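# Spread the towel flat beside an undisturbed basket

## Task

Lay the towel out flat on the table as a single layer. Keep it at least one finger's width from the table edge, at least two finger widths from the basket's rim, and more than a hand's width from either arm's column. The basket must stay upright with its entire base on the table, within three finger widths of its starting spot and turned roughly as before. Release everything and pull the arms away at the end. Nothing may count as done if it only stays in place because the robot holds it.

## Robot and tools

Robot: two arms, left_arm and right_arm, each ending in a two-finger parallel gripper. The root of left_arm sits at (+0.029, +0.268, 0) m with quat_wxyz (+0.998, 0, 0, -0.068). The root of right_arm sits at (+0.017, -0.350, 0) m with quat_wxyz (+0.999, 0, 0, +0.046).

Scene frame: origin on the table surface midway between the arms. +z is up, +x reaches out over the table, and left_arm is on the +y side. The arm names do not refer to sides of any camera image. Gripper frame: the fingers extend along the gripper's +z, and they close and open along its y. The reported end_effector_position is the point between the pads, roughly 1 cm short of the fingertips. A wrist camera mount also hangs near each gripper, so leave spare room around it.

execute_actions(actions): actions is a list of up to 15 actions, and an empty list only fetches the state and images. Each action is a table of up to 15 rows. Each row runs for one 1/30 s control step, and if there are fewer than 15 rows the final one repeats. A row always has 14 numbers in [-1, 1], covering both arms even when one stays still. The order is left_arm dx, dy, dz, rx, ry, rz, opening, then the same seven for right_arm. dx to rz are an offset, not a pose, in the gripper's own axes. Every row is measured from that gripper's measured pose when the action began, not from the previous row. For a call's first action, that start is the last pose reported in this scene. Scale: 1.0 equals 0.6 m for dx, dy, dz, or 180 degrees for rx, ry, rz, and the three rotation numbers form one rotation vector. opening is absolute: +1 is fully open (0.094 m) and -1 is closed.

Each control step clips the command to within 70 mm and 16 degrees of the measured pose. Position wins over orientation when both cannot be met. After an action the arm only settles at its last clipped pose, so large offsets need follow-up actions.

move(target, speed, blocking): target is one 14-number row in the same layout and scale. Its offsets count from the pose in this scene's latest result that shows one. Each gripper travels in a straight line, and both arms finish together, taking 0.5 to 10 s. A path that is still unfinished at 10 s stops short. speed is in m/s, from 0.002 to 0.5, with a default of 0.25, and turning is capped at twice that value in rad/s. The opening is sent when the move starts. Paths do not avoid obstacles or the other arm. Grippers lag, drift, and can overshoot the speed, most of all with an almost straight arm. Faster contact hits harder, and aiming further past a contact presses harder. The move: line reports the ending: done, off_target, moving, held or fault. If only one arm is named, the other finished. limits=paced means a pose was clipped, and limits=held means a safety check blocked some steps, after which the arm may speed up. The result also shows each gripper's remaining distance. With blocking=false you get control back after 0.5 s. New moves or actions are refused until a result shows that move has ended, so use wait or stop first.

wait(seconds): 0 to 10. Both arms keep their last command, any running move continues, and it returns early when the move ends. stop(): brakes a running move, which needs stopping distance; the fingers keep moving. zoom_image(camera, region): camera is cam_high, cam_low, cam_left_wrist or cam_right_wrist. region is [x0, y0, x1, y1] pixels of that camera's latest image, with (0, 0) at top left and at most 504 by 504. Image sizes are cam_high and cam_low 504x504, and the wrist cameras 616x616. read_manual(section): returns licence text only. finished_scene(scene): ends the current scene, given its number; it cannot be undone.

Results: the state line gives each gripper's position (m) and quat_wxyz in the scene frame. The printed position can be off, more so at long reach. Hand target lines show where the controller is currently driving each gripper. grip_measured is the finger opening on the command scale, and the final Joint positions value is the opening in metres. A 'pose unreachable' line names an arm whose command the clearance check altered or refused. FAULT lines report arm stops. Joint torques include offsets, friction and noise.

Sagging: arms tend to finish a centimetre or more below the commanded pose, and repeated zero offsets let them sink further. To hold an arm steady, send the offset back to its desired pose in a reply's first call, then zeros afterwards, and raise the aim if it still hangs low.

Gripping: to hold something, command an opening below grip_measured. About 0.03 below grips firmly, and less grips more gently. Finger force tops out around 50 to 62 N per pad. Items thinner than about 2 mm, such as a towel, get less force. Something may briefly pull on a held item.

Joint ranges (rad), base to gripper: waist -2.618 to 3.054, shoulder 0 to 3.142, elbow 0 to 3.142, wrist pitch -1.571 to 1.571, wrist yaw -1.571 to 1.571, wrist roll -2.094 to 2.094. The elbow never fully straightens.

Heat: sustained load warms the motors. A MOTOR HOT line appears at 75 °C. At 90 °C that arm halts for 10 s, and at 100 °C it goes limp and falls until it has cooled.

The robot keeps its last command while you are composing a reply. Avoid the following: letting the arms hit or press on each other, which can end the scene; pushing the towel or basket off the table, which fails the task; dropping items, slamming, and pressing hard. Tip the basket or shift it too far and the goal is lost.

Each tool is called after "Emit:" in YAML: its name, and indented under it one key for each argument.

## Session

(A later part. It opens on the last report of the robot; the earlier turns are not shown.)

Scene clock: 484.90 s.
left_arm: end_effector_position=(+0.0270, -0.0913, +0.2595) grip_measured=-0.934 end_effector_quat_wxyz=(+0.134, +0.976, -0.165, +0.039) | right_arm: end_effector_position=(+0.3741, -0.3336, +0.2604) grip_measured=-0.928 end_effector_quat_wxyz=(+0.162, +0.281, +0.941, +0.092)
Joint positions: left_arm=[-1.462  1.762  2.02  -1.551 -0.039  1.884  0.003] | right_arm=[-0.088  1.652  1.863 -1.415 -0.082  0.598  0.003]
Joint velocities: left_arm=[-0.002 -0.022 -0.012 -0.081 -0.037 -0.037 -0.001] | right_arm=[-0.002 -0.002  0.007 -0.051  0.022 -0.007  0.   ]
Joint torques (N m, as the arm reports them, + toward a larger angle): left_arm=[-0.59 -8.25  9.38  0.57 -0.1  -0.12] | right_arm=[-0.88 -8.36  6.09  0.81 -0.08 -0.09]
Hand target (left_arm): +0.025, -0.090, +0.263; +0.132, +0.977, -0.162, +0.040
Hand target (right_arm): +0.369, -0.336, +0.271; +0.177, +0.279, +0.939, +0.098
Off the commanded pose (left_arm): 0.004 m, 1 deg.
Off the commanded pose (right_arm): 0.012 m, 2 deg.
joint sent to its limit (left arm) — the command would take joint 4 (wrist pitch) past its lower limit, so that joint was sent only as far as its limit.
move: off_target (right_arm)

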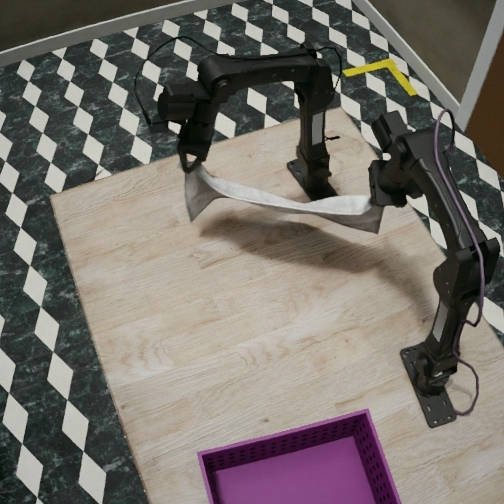

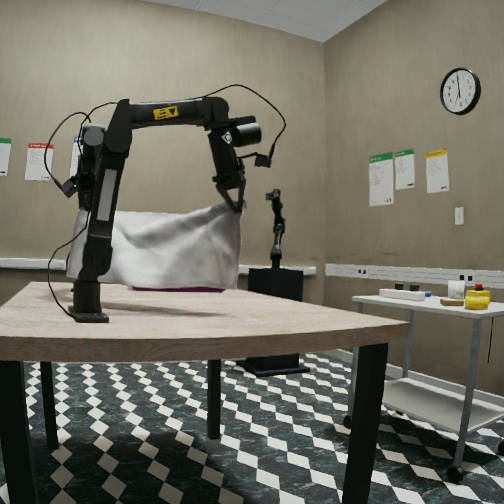

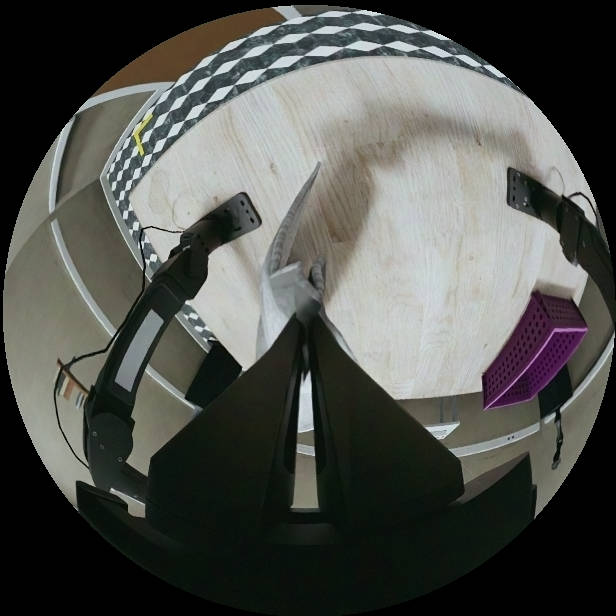

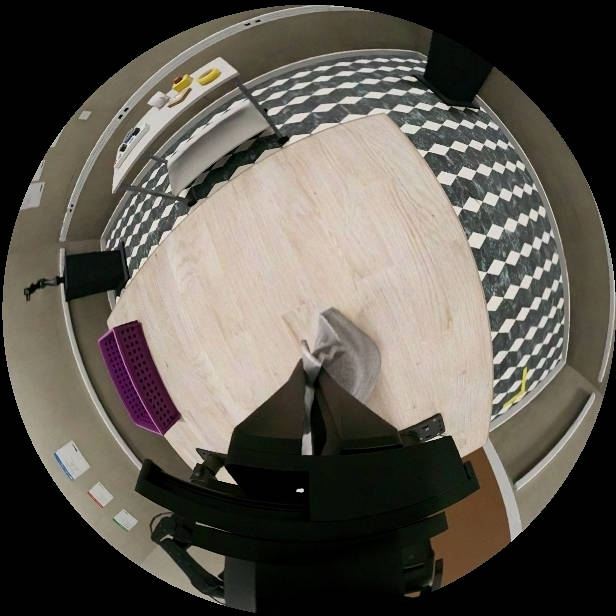

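Emit:
move:
  target: [0.0313,-0.139,0.0285,0,0,0,-1,0.0125,0.116,0.080,0,0,0,-1]
  speed: 0.05

Scene clock: 499.53 s.
left_arm: end_effector_position=(+0.0740, -0.0311, +0.2266) grip_measured=-0.934 end_effector_quat_wxyz=(+0.134, +0.977, -0.161, +0.047) | right_arm: end_effector_position=(+0.4098, -0.2701, +0.2221) grip_measured=-0.928 end_effector_quat_wxyz=(+0.138, +0.282, +0.945, +0.090)
Joint positions: left_arm=[-1.294  1.476  1.574 -1.383 -0.009  2.041  0.003] | right_arm=[ 0.093  1.808  1.898 -1.332 -0.034  0.77   0.003]
Joint velocities: left_arm=[-0.002 -0.012  0.012  0.022  0.007 -0.037  0.001] | right_arm=[-0.002  0.002  0.017 -0.007 -0.037 -0.007  0.001]
Joint torques (N m, as the arm reports them, + toward a larger angle): left_arm=[ 0.51 -7.96  4.89  0.78  0.21  0.16] | right_arm=[ 0.67 -7.02  9.61  0.88  0.17 -0.03]
Hand target (left_arm): +0.072, -0.026, +0.224; +0.133, +0.977, -0.164, +0.038
Hand target (right_arm): +0.419, -0.268, +0.233; +0.162, +0.281, +0.941, +0.095
Off the commanded pose (left_arm): 0.006 m, 1 deg.
Off the commanded pose (right_arm): 0.015 m, 3 deg.
move: off_target (right_arm)

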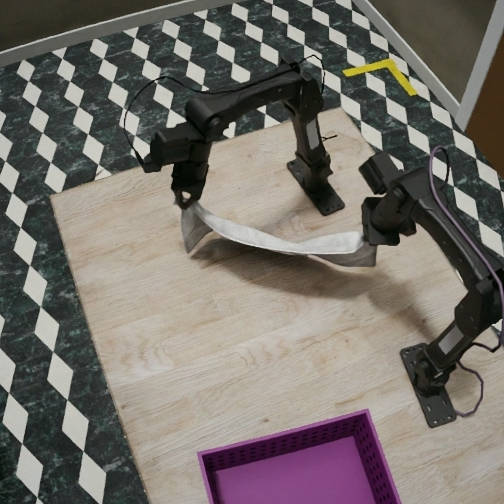

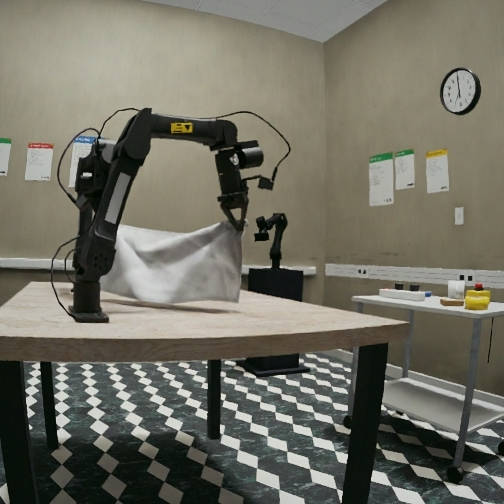

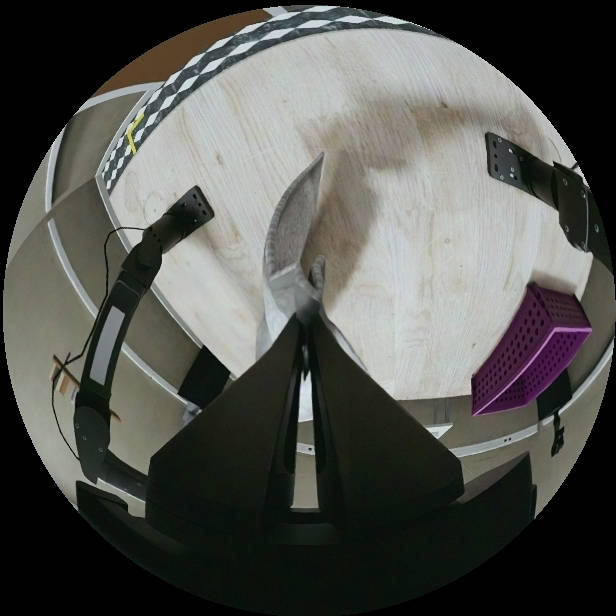

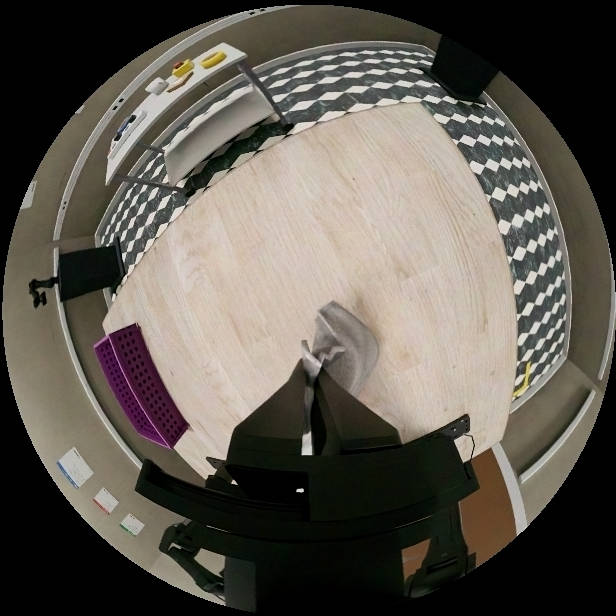

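Emit:
move:
  target: [0.0225,-0.156,0.0615,0.045,-0.018,-0.074,-1,-0.0085,0.129,0.110,0,0,0,-1]
  speed: 0.05

Scene clock: 514.40 s.
left_arm: end_effector_position=(+0.1217, +0.0344, +0.1718) grip_measured=-0.934 end_effector_quat_wxyz=(+0.064, +0.997, -0.047, +0.024) | right_arm: end_effector_position=(+0.4653, -0.2066, +0.1697) grip_measured=-0.928 end_effector_quat_wxyz=(+0.116, +0.284, +0.948, +0.086)
Joint positions: left_arm=[-1.054  1.378  1.298 -1.355  0.01   2.046  0.003] | right_arm=[ 0.212  2.11   2.121 -1.292 -0.014  0.888  0.003]
Joint velocities: left_arm=[-0.017  0.007 -0.007 -0.007 -0.022 -0.022 -0.   ] | right_arm=[0.002 0.002 0.012 0.037 0.037 0.081 0.001]
Joint torques (N m, as the arm reports them, + toward a larger angle): left_arm=[ 0.66 -6.75  5.06  0.49  0.18  0.1 ] | right_arm=[ 0.72 -9.48  9.29  0.75  0.17  0.07]
Hand target (left_arm): +0.118, +0.040, +0.169; +0.064, +0.997, -0.048, +0.014
Hand target (right_arm): +0.473, -0.203, +0.180; +0.137, +0.283, +0.945, +0.092
Off the commanded pose (left_arm): 0.006 m, 1 deg.
Off the commanded pose (right_arm): 0.014 m, 3 deg.
move: off_target (right_arm)

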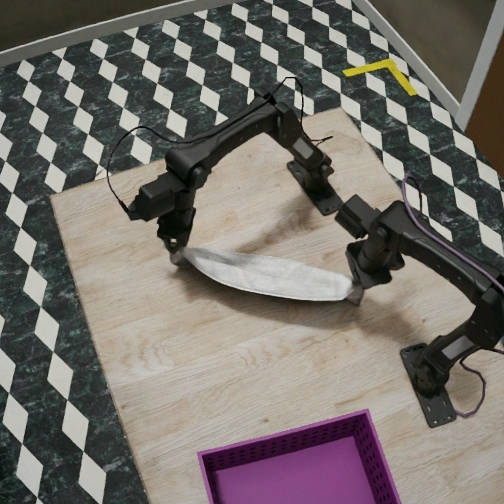

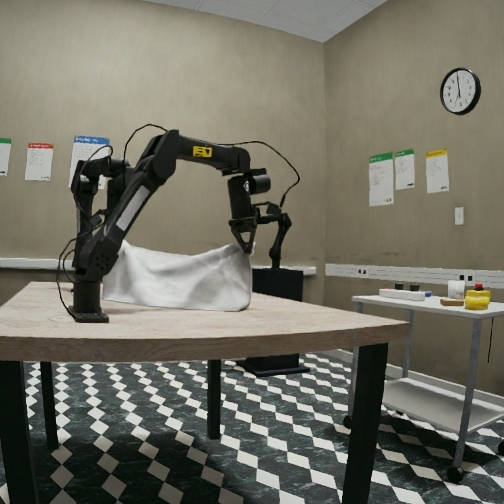

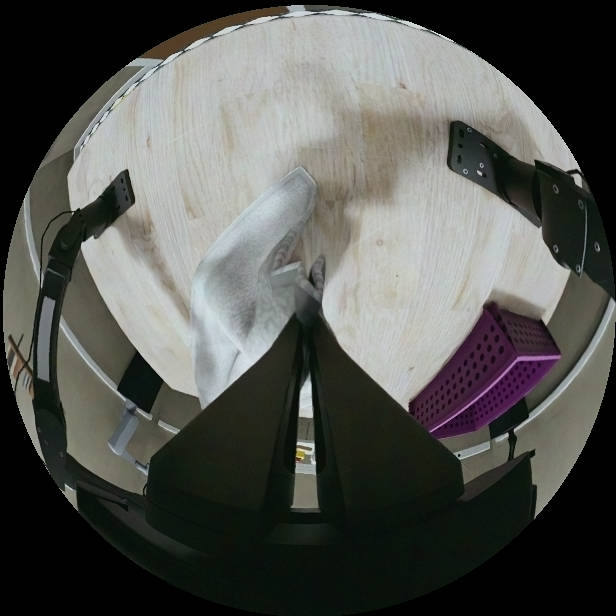

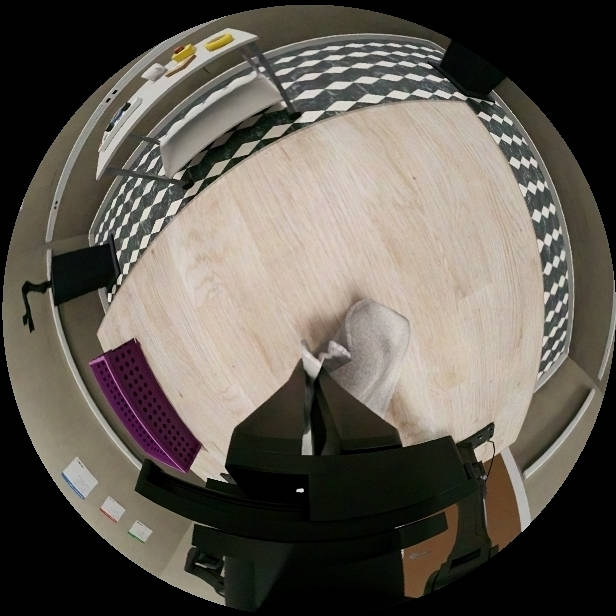

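Emit:
move:
  target: [0.0358,-0.118,0.108,0.042,-0.0125,-0.072,-1,0.0098,0.0893,0.124,0,0,0,-1]
  speed: 0.05

Scene clock: 527.53 s.
left_arm: end_effector_position=(+0.1523, +0.0862, +0.1035) grip_measured=-0.934 end_effector_quat_wxyz=(+0.007, +0.998, +0.062, -0.001) | right_arm: end_effector_position=(+0.4986, -0.1570, +0.0987) grip_measured=-0.928 end_effector_quat_wxyz=(+0.092, +0.286, +0.950, +0.079)
Joint positions: left_arm=[-0.837  1.368  1.027 -1.22   0.009  2.046  0.003] | right_arm=[ 0.285  2.373  2.282 -1.237 -0.01   0.962  0.003]
Joint velocities: left_arm=[-0.012  0.007  0.002  0.007 -0.051 -0.051  0.001] | right_arm=[-0.002 -0.007  0.027 -0.051  0.066 -0.037  0.001]
Joint torques (N m, as the arm reports them, + toward a larger angle): left_arm=[ 0.77 -6.16  4.87  0.26 -0.04  0.04] | right_arm=[  0.48 -11.34   9.52   0.71   0.12   0.03]
Hand target (left_arm): +0.151, +0.094, +0.099; -0.002, +0.998, +0.065, -0.002
Hand target (right_arm): +0.507, -0.152, +0.110; +0.115, +0.285, +0.948, +0.088
Off the commanded pose (left_arm): 0.009 m, 1 deg.
Off the commanded pose (right_arm): 0.015 m, 3 deg.
move: off_target (right_arm)

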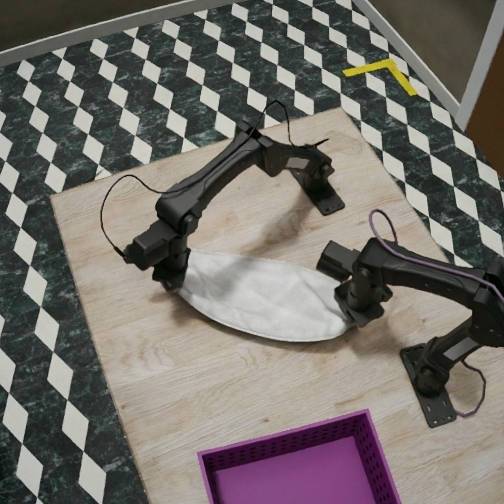

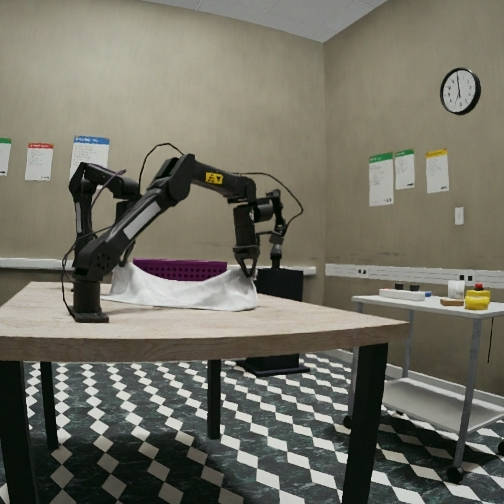

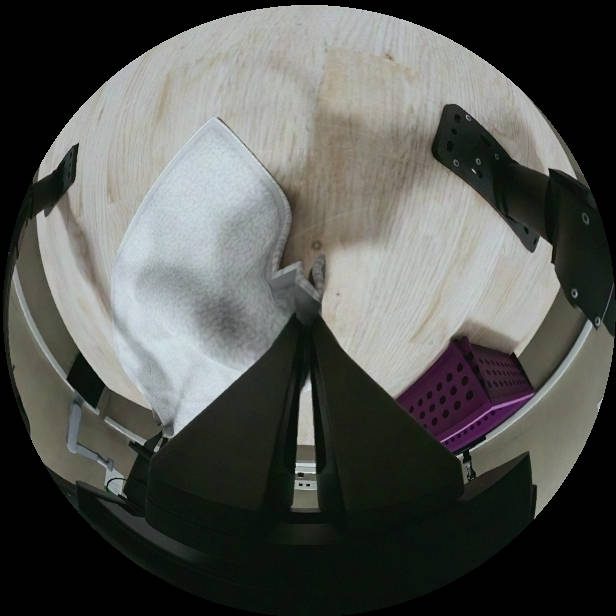

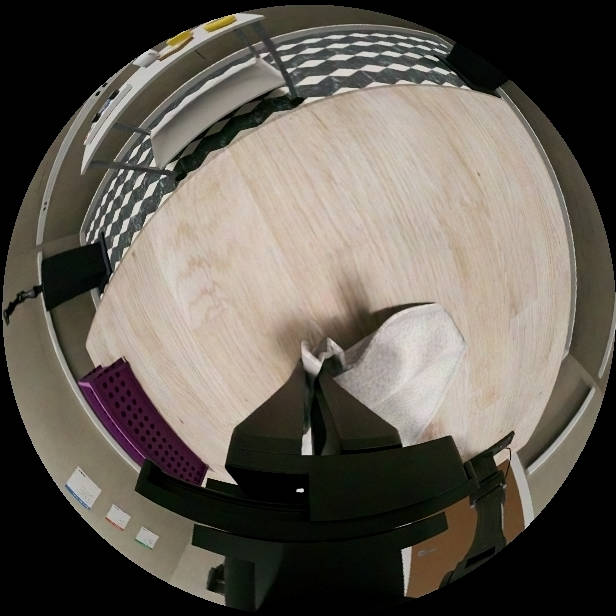

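Emit:
execute_actions:
  actions: []

Scene clock: 538.13 s.
left_arm: end_effector_position=(+0.1524, +0.0861, +0.1035) grip_measured=-0.934 end_effector_quat_wxyz=(+0.007, +0.998, +0.062, -0.001) | right_arm: end_effector_position=(+0.4989, -0.1570, +0.0990) grip_measured=-0.928 end_effector_quat_wxyz=(+0.093, +0.286, +0.950, +0.080)
Joint positions: left_arm=[-0.837  1.368  1.027 -1.219  0.009  2.046  0.003] | right_arm=[ 0.285  2.373  2.283 -1.237 -0.01   0.963  0.003]
Joint velocities: left_arm=[ 0.012 -0.002  0.007 -0.007 -0.022  0.037 -0.   ] | right_arm=[-0.002 -0.012 -0.007 -0.022 -0.007 -0.051 -0.001]
Joint torques (N m, as the arm reports them, + toward a larger angle): left_arm=[ 0.57 -6.06  4.85  0.28 -0.07  0.02] | right_arm=[  0.7  -11.35   9.57   0.72   0.15   0.05]
Hand target (left_arm): +0.151, +0.094, +0.099; -0.002, +0.998, +0.065, -0.002
Hand target (right_arm): +0.507, -0.152, +0.110; +0.115, +0.284, +0.948, +0.088
Off the commanded pose (left_arm): 0.009 m, 1 deg.
Off the commanded pose (right_arm): 0.015 m, 3 deg.

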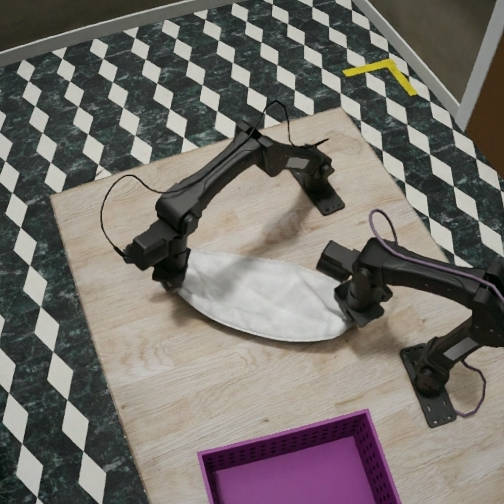

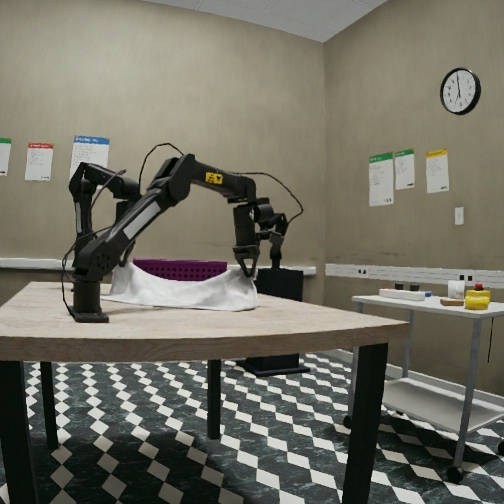

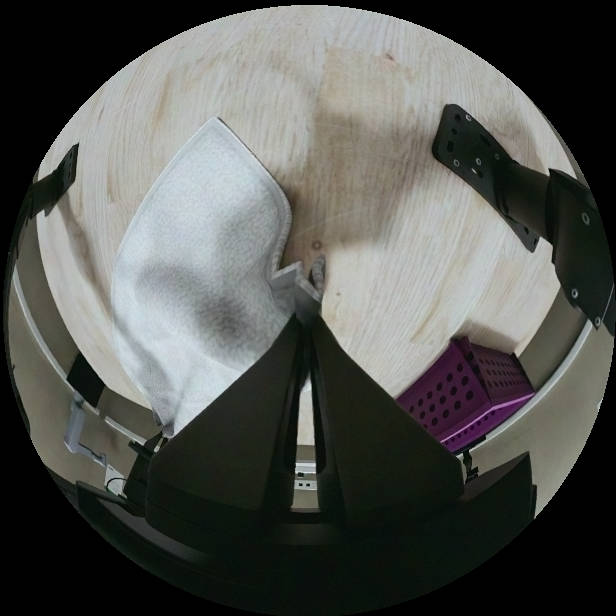

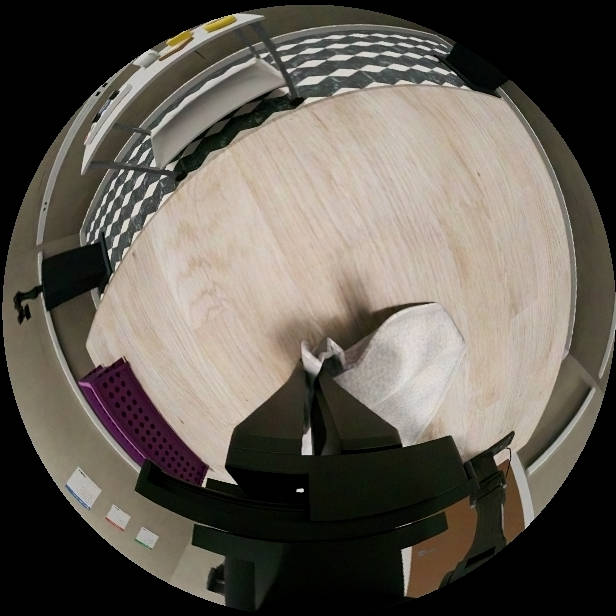

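Emit:
move:
  target: [0.041, -0.050, 0.113, 0, 0, -0.054, -1, 0.002, 0.051, 0.103, 0, 0, 0, -1]
  speed: 0.04

Scene clock: 556.23 s.
left_arm: end_effector_position=(+0.1764, +0.1106, +0.0437) grip_measured=-0.934 end_effector_quat_wxyz=(+0.019, +0.990, +0.139, +0.008) | right_arm: end_effector_position=(+0.5224, -0.1323, +0.0366) grip_measured=-0.928 end_effector_quat_wxyz=(+0.079, +0.289, +0.951, +0.072)
Joint positions: left_arm=[-0.68   1.377  0.79  -0.944  0.009  2.046  0.003] | right_arm=[ 0.311  2.605  2.467 -1.219 -0.01   0.994  0.003]
Joint velocities: left_arm=[ 0.007 -0.007  0.002  0.037  0.022  0.095 -0.   ] | right_arm=[-0.017 -0.012  0.017  0.007 -0.022 -0.037 -0.   ]
Joint torques (N m, as the arm reports them, + toward a larger angle): left_arm=[ 0.6  -3.96  4.6   0.4   0.   -0.05] | right_arm=[  0.89 -12.33   9.02   0.57   0.07   0.03]
Hand target (left_arm): +0.172, +0.117, +0.035; +0.006, +0.989, +0.146, -0.002
Hand target (right_arm): +0.527, -0.125, +0.045; +0.093, +0.286, +0.950, +0.080
Off the commanded pose (left_arm): 0.012 m, 2 deg.
Off the commanded pose (right_arm): 0.012 m, 2 deg.
move: off_target (left_arm, right_arm)

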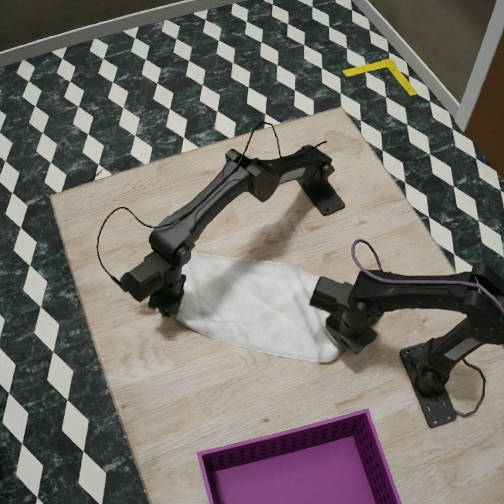

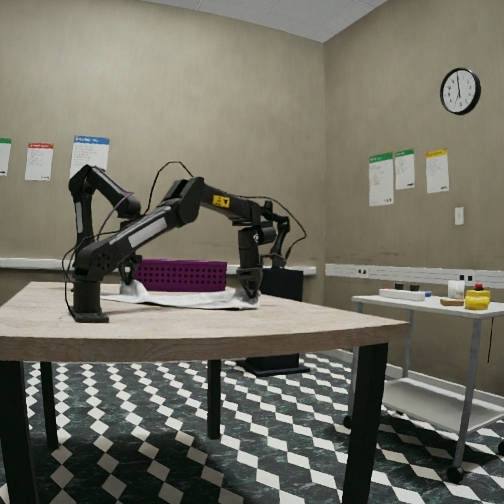

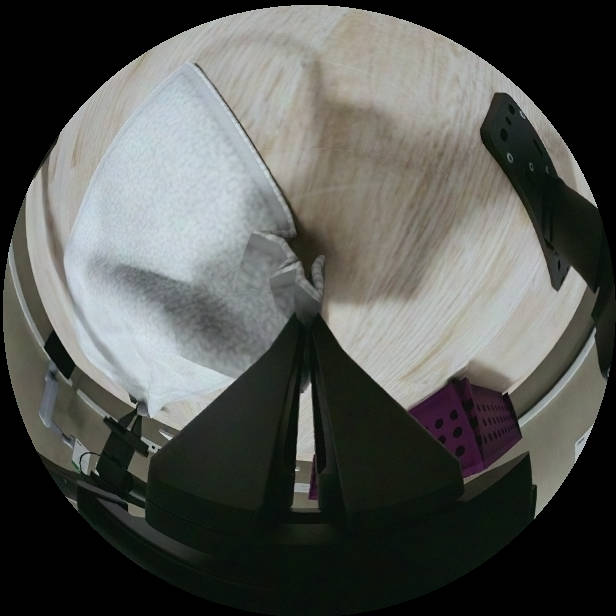

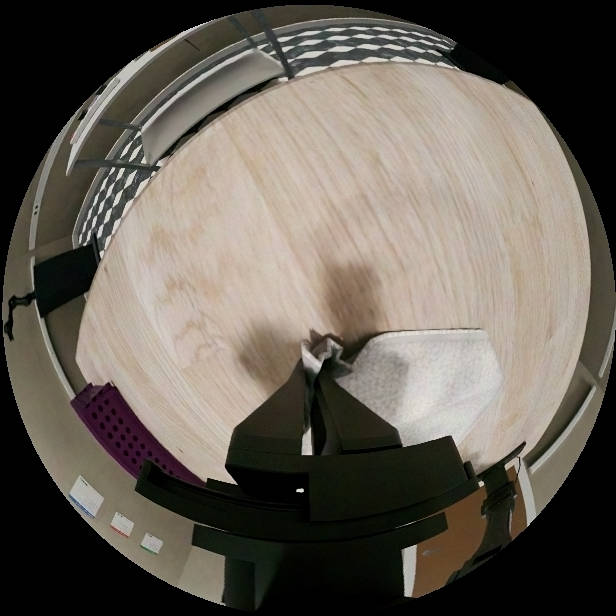

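Emit:
move:
  target: [0.0125, -0.024, 0.036, 0, 0, -0.02, -1, 0.01, 0.018, 0.015, 0, 0, 0, -1]
  speed: 0.03

Scene clock: 564.07 s.
left_arm: end_effector_position=(+0.1850, +0.1187, +0.0291) grip_measured=-0.934 end_effector_quat_wxyz=(+0.029, +0.986, +0.166, +0.016) | right_arm: end_effector_position=(+0.5253, -0.1262, +0.0285) grip_measured=-0.928 end_effector_quat_wxyz=(+0.076, +0.292, +0.951, +0.072)
Joint positions: left_arm=[-0.626  1.377  0.726 -0.855  0.009  2.046  0.003] | right_arm=[ 0.319  2.655  2.531 -1.238 -0.01   1.007  0.003]
Joint velocities: left_arm=[-0.002  0.002 -0.017  0.037  0.007 -0.037 -0.001] | right_arm=[-0.002  0.007  0.022 -0.007 -0.022  0.007 -0.001]
Joint torques (N m, as the arm reports them, + toward a larger angle): left_arm=[ 0.73 -4.44  4.38  0.44  0.04  0.03] | right_arm=[  1.12 -11.73   8.76   0.51   0.03   0.06]
Hand target (left_arm): +0.180, +0.126, +0.022; +0.019, +0.985, +0.171, +0.007
Hand target (right_arm): +0.525, -0.119, +0.029; +0.079, +0.289, +0.951, +0.073
Off the commanded pose (left_arm): 0.011 m, 2 deg.
Off the commanded pose (right_arm): 0.007 m, 0 deg.
move: off_target (left_arm)

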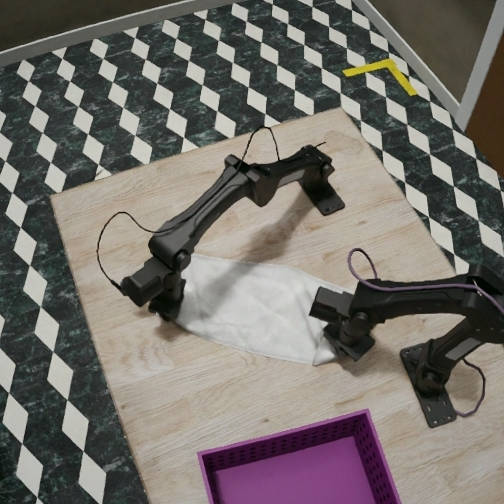

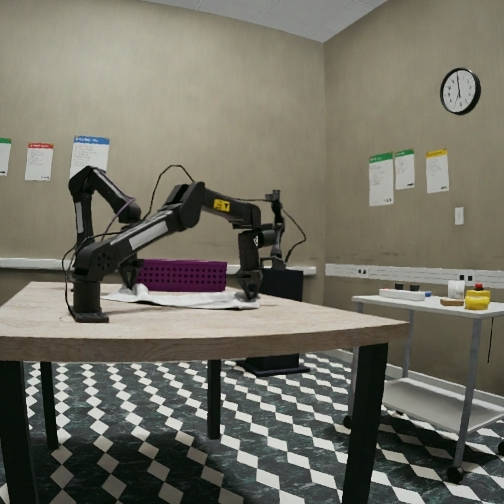

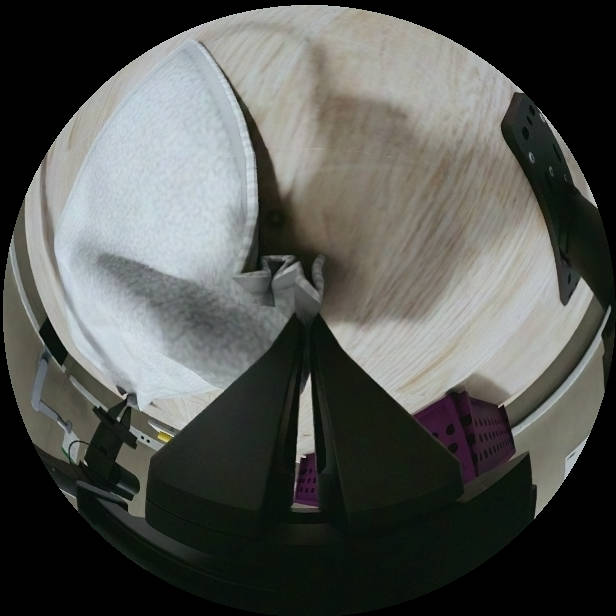

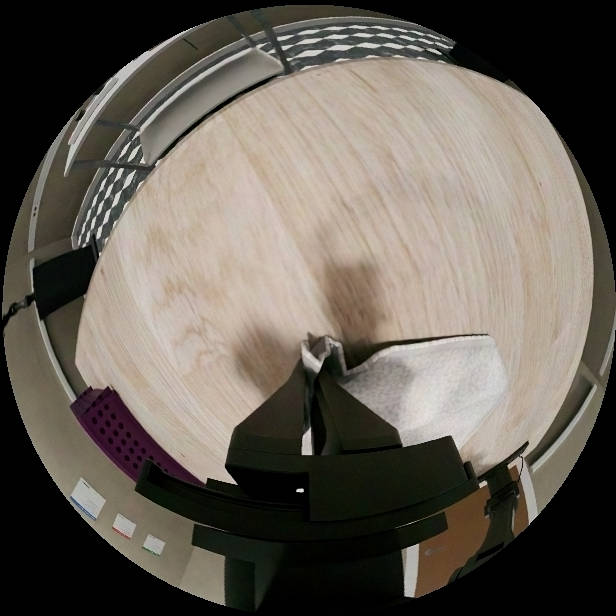

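Release both and lift slowly.

Emit:
execute_actions:
  actions:
    - [[0,0,0,0,0,0,0.2,0,0,0,0,0,0,0.2]]
    - [[0,0,0,0,0,0,0.2,0,0,0,0,0,0,0.2]]

Emit:
move:
  target: [0, 0, -0.2, 0, 0, -0.03, 0.2, -0.03, -0.03, -0.2, 0, 0, 0, 0.2]
  speed: 0.08

Scene clock: 566.53 s.
left_arm: end_effector_position=(+0.1852, +0.1186, +0.0291) grip_measured=+0.198 end_effector_quat_wxyz=(+0.029, +0.986, +0.166, +0.016) | right_arm: end_effector_position=(+0.5277, -0.1247, +0.0291) grip_measured=+0.197 end_effector_quat_wxyz=(+0.080, +0.292, +0.950, +0.076)
Joint positions: left_arm=[-0.626  1.377  0.726 -0.854  0.009  2.046  0.056] | right_arm=[ 0.319  2.655  2.532 -1.227 -0.012  1.008  0.056]
Joint velocities: left_arm=[-0.002 -0.002 -0.007 -0.022  0.037 -0.007 -0.   ] | right_arm=[-0.007  0.017  0.012  0.037  0.022  0.066 -0.001]
Joint torques (N m, as the arm reports them, + toward a larger angle): left_arm=[ 0.03 -4.99  6.78  0.42  0.01  0.03] | right_arm=[  0.   -12.49   6.66   0.55   0.01  -0.01]
Hand target (left_arm): +0.185, +0.119, +0.029; +0.029, +0.986, +0.166, +0.016
Hand target (right_arm): +0.528, -0.125, +0.029; +0.080, +0.292, +0.950, +0.076
Off the commanded pose (left_arm): 0.000 m, 0 deg.
Off the commanded pose (right_arm): 0.000 m, 0 deg.

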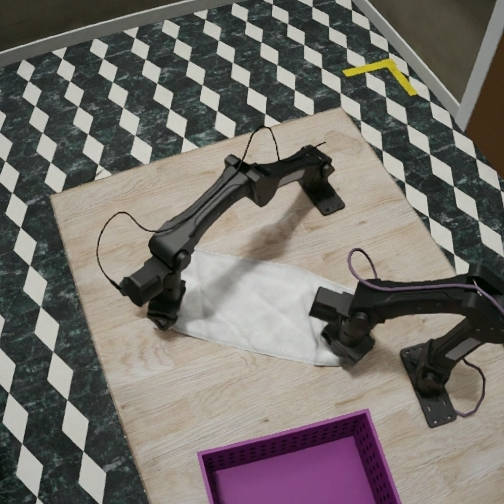

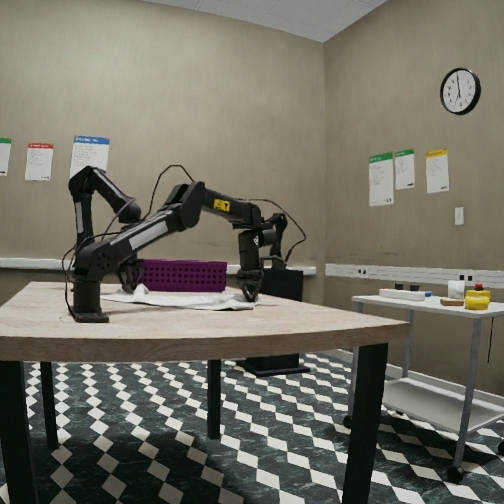

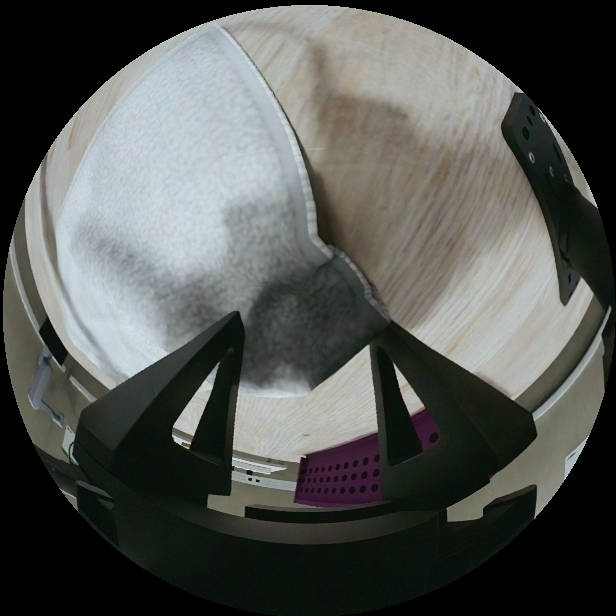

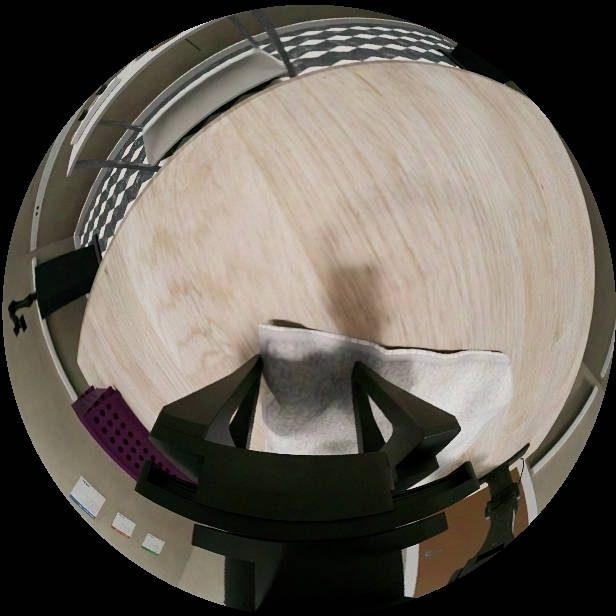

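Scene clock: 568.60 s.
left_arm: end_effector_position=(+0.1794, +0.1254, +0.1388) grip_measured=+0.198 end_effector_quat_wxyz=(+0.021, +0.979, +0.204, +0.009) | right_arm: end_effector_position=(+0.5114, -0.1566, +0.1274) grip_measured=+0.197 end_effector_quat_wxyz=(+0.090, +0.291, +0.949, +0.081)
Joint positions: left_arm=[-0.621  1.282  1.103 -1.346  0.009  1.975  0.056] | right_arm=[ 0.275  2.592  2.813 -1.547 -0.017  0.963  0.056]
Joint velocities: left_arm=[ 0.002 -0.007 -0.007 -0.066  0.037 -0.022  0.001] | right_arm=[ 0.017 -0.012  0.027  0.022 -0.066  0.022 -0.001]
Joint torques (N m, as the arm reports them, + toward a larger angle): left_arm=[ 0.6  -5.68  9.44  0.17  0.04 -0.1 ] | right_arm=[ -0.73 -14.66   6.08   0.55  -0.03  -0.06]
Hand target (left_arm): +0.181, +0.126, +0.148; +0.030, +0.977, +0.212, +0.015
Hand target (right_arm): +0.510, -0.161, +0.144; +0.099, +0.291, +0.947, +0.091
Off the commanded pose (left_arm): 0.010 m, 2 deg.
Off the commanded pose (right_arm): 0.018 m, 1 deg.
joint sent to its limit (right arm) — the command would take joint 4 (wrist pitch) past its lower limit, so that joint was sent only as far as its limit.
move: off_target (right_arm)

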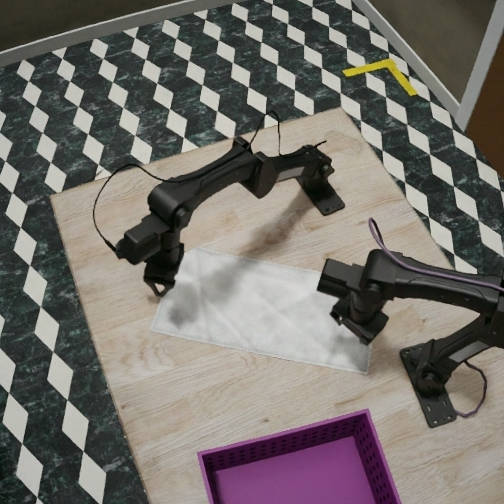

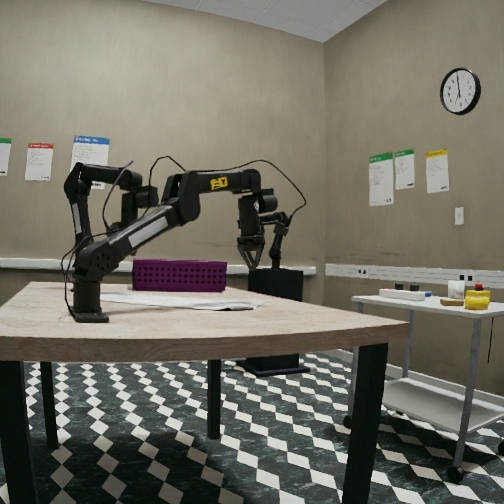

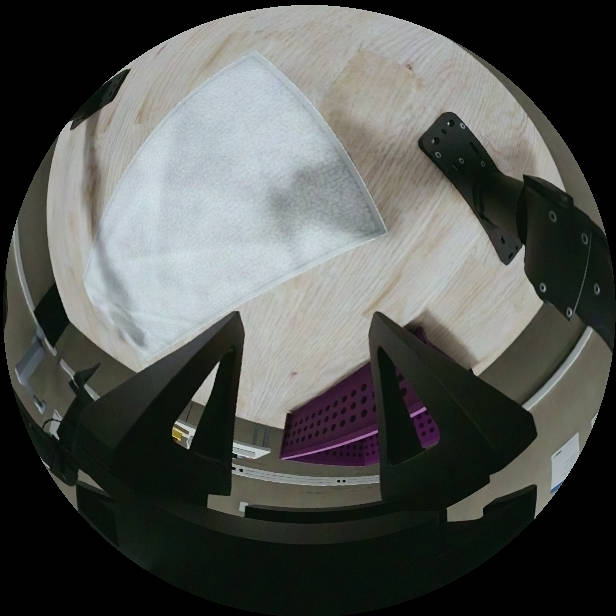

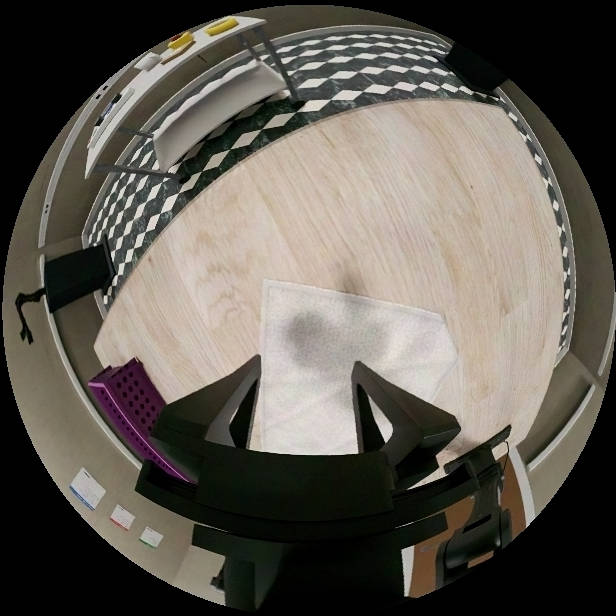

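Emit:
move:
  target: [0, 0, -0.016, 0, 0, 0, 0.2, 0.001, -0.127, 0.005, 0, 0, -0.5, 0.75]
  speed: 0.25

Scene clock: 623.90 s.
left_arm: end_effector_position=(+0.1762, +0.1284, +0.1387) grip_measured=+0.198 end_effector_quat_wxyz=(+0.014, +0.979, +0.204, +0.004) | right_arm: end_effector_position=(+0.4662, -0.2169, +0.0913) grip_measured=+0.747 end_effector_quat_wxyz=(+0.096, -0.467, +0.879, -0.009)
Joint positions: left_arm=[-0.621  1.282  1.103 -1.364  0.009  1.975  0.056] | right_arm=[ 0.187  2.171  1.925 -1.134 -0.023 -0.697  0.082]
Joint velocities: left_arm=[-0.007 -0.017 -0.002 -0.037 -0.051 -0.051  0.   ] | right_arm=[-0.032  0.002 -0.007  0.022  0.066 -0.066 -0.   ]
Joint torques (N m, as the arm reports them, + toward a larger angle): left_arm=[ 0.15 -4.36 10.47  0.13  0.02  0.03] | right_arm=[ -0.91 -13.07   6.19   0.65  -0.11  -0.11]
Hand target (left_arm): +0.179, +0.126, +0.148; +0.021, +0.979, +0.204, +0.009
Hand target (right_arm): +0.469, -0.219, +0.109; +0.121, -0.466, +0.877, -0.008
Off the commanded pose (left_arm): 0.011 m, 1 deg.
Off the commanded pose (right_arm): 0.018 m, 3 deg.
move: off_target (left_arm, right_arm)

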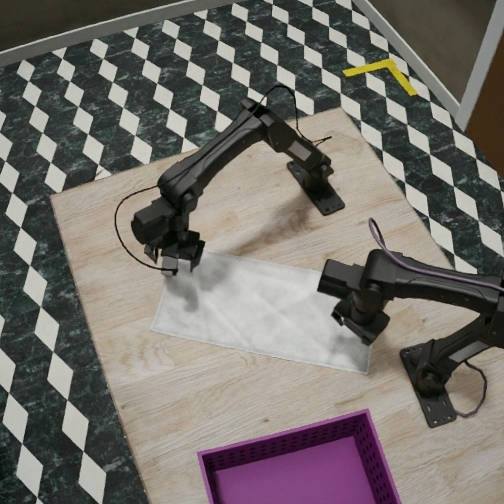

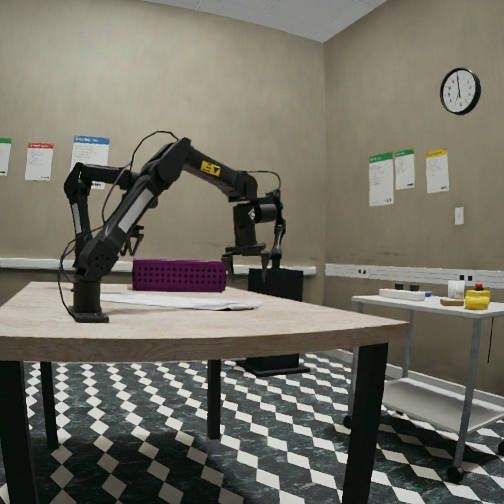

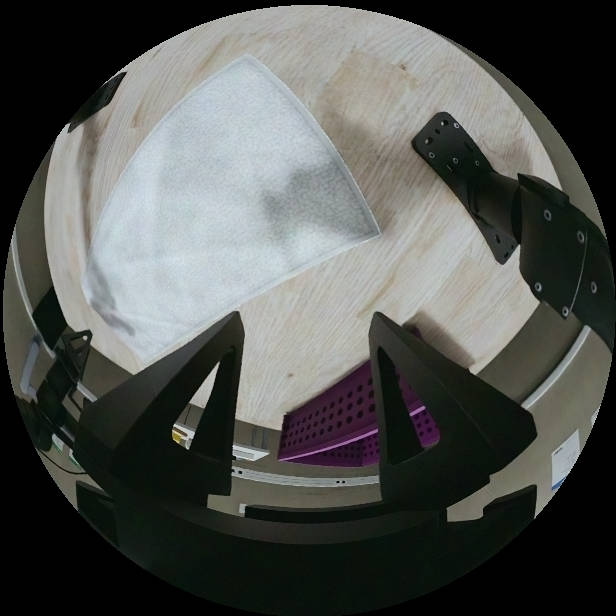

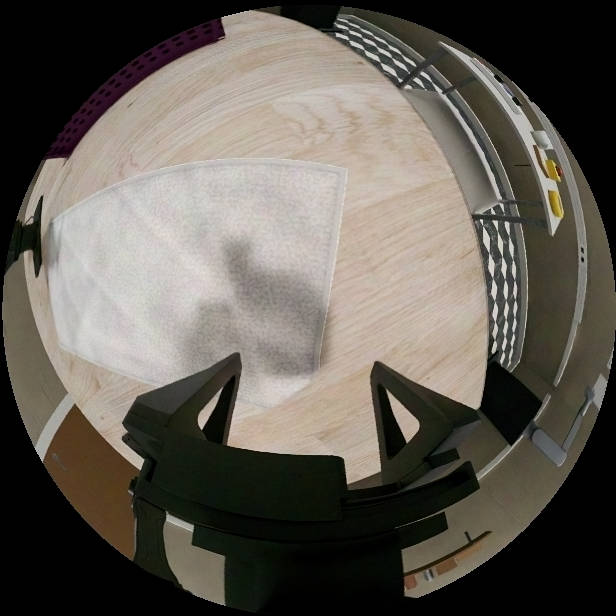

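Emit:
move:
  target: [0, 0, -0.016, 0, 0, 0, 0.2, -0.036, 0.009, 0.062, 0, 0, 0, 0.75]
  speed: 0.1

Scene clock: 629.87 s.
left_arm: end_effector_position=(+0.1732, +0.1312, +0.1386) grip_measured=+0.198 end_effector_quat_wxyz=(+0.007, +0.979, +0.204, -0.001) | right_arm: end_effector_position=(+0.4701, -0.1986, +0.0469) grip_measured=+0.747 end_effector_quat_wxyz=(+0.074, -0.468, +0.880, -0.002)
Joint positions: left_arm=[-0.621  1.282  1.103 -1.38   0.009  1.975  0.056] | right_arm=[ 0.222  2.274  1.925 -1.075 -0.023 -0.663  0.082]
Joint velocities: left_arm=[-0.012 -0.002 -0.007  0.022 -0.007 -0.051  0.   ] | right_arm=[ 0.027 -0.022 -0.007 -0.037 -0.007 -0.066 -0.   ]
Joint torques (N m, as the arm reports them, + toward a larger angle): left_arm=[ 0.1  -4.08 10.55  0.08  0.03  0.01] | right_arm=[  0.43 -11.18   8.86   0.57   0.01   0.11]
Hand target (left_arm): +0.176, +0.129, +0.148; +0.014, +0.979, +0.204, +0.004
Hand target (right_arm): +0.479, -0.193, +0.058; +0.096, -0.467, +0.879, -0.008
Off the commanded pose (left_arm): 0.010 m, 1 deg.
Off the commanded pose (right_arm): 0.016 m, 3 deg.
move: off_target (right_arm)

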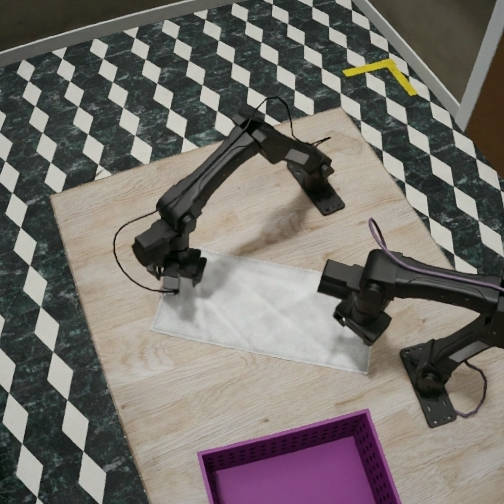

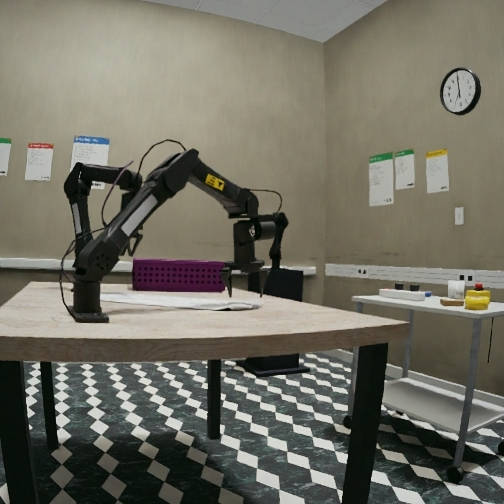

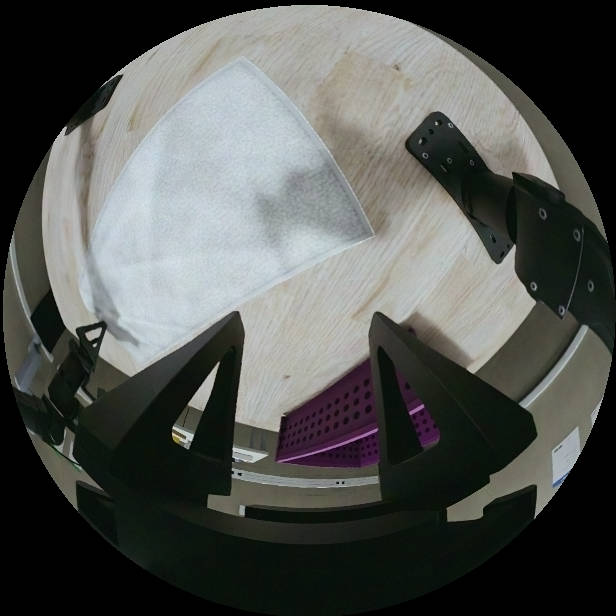

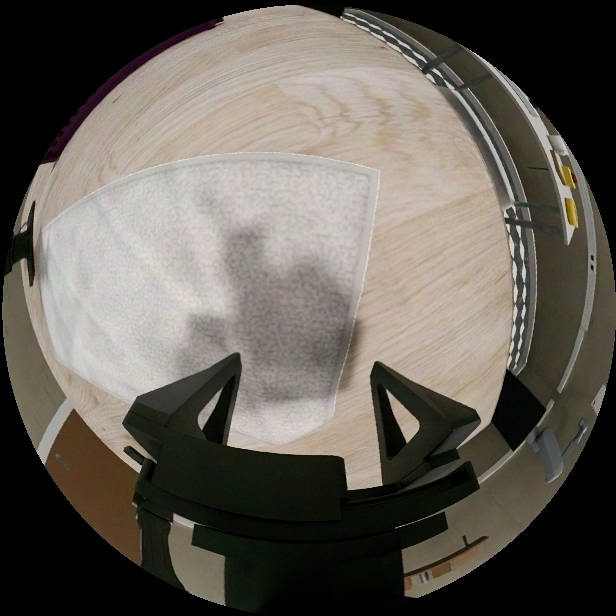

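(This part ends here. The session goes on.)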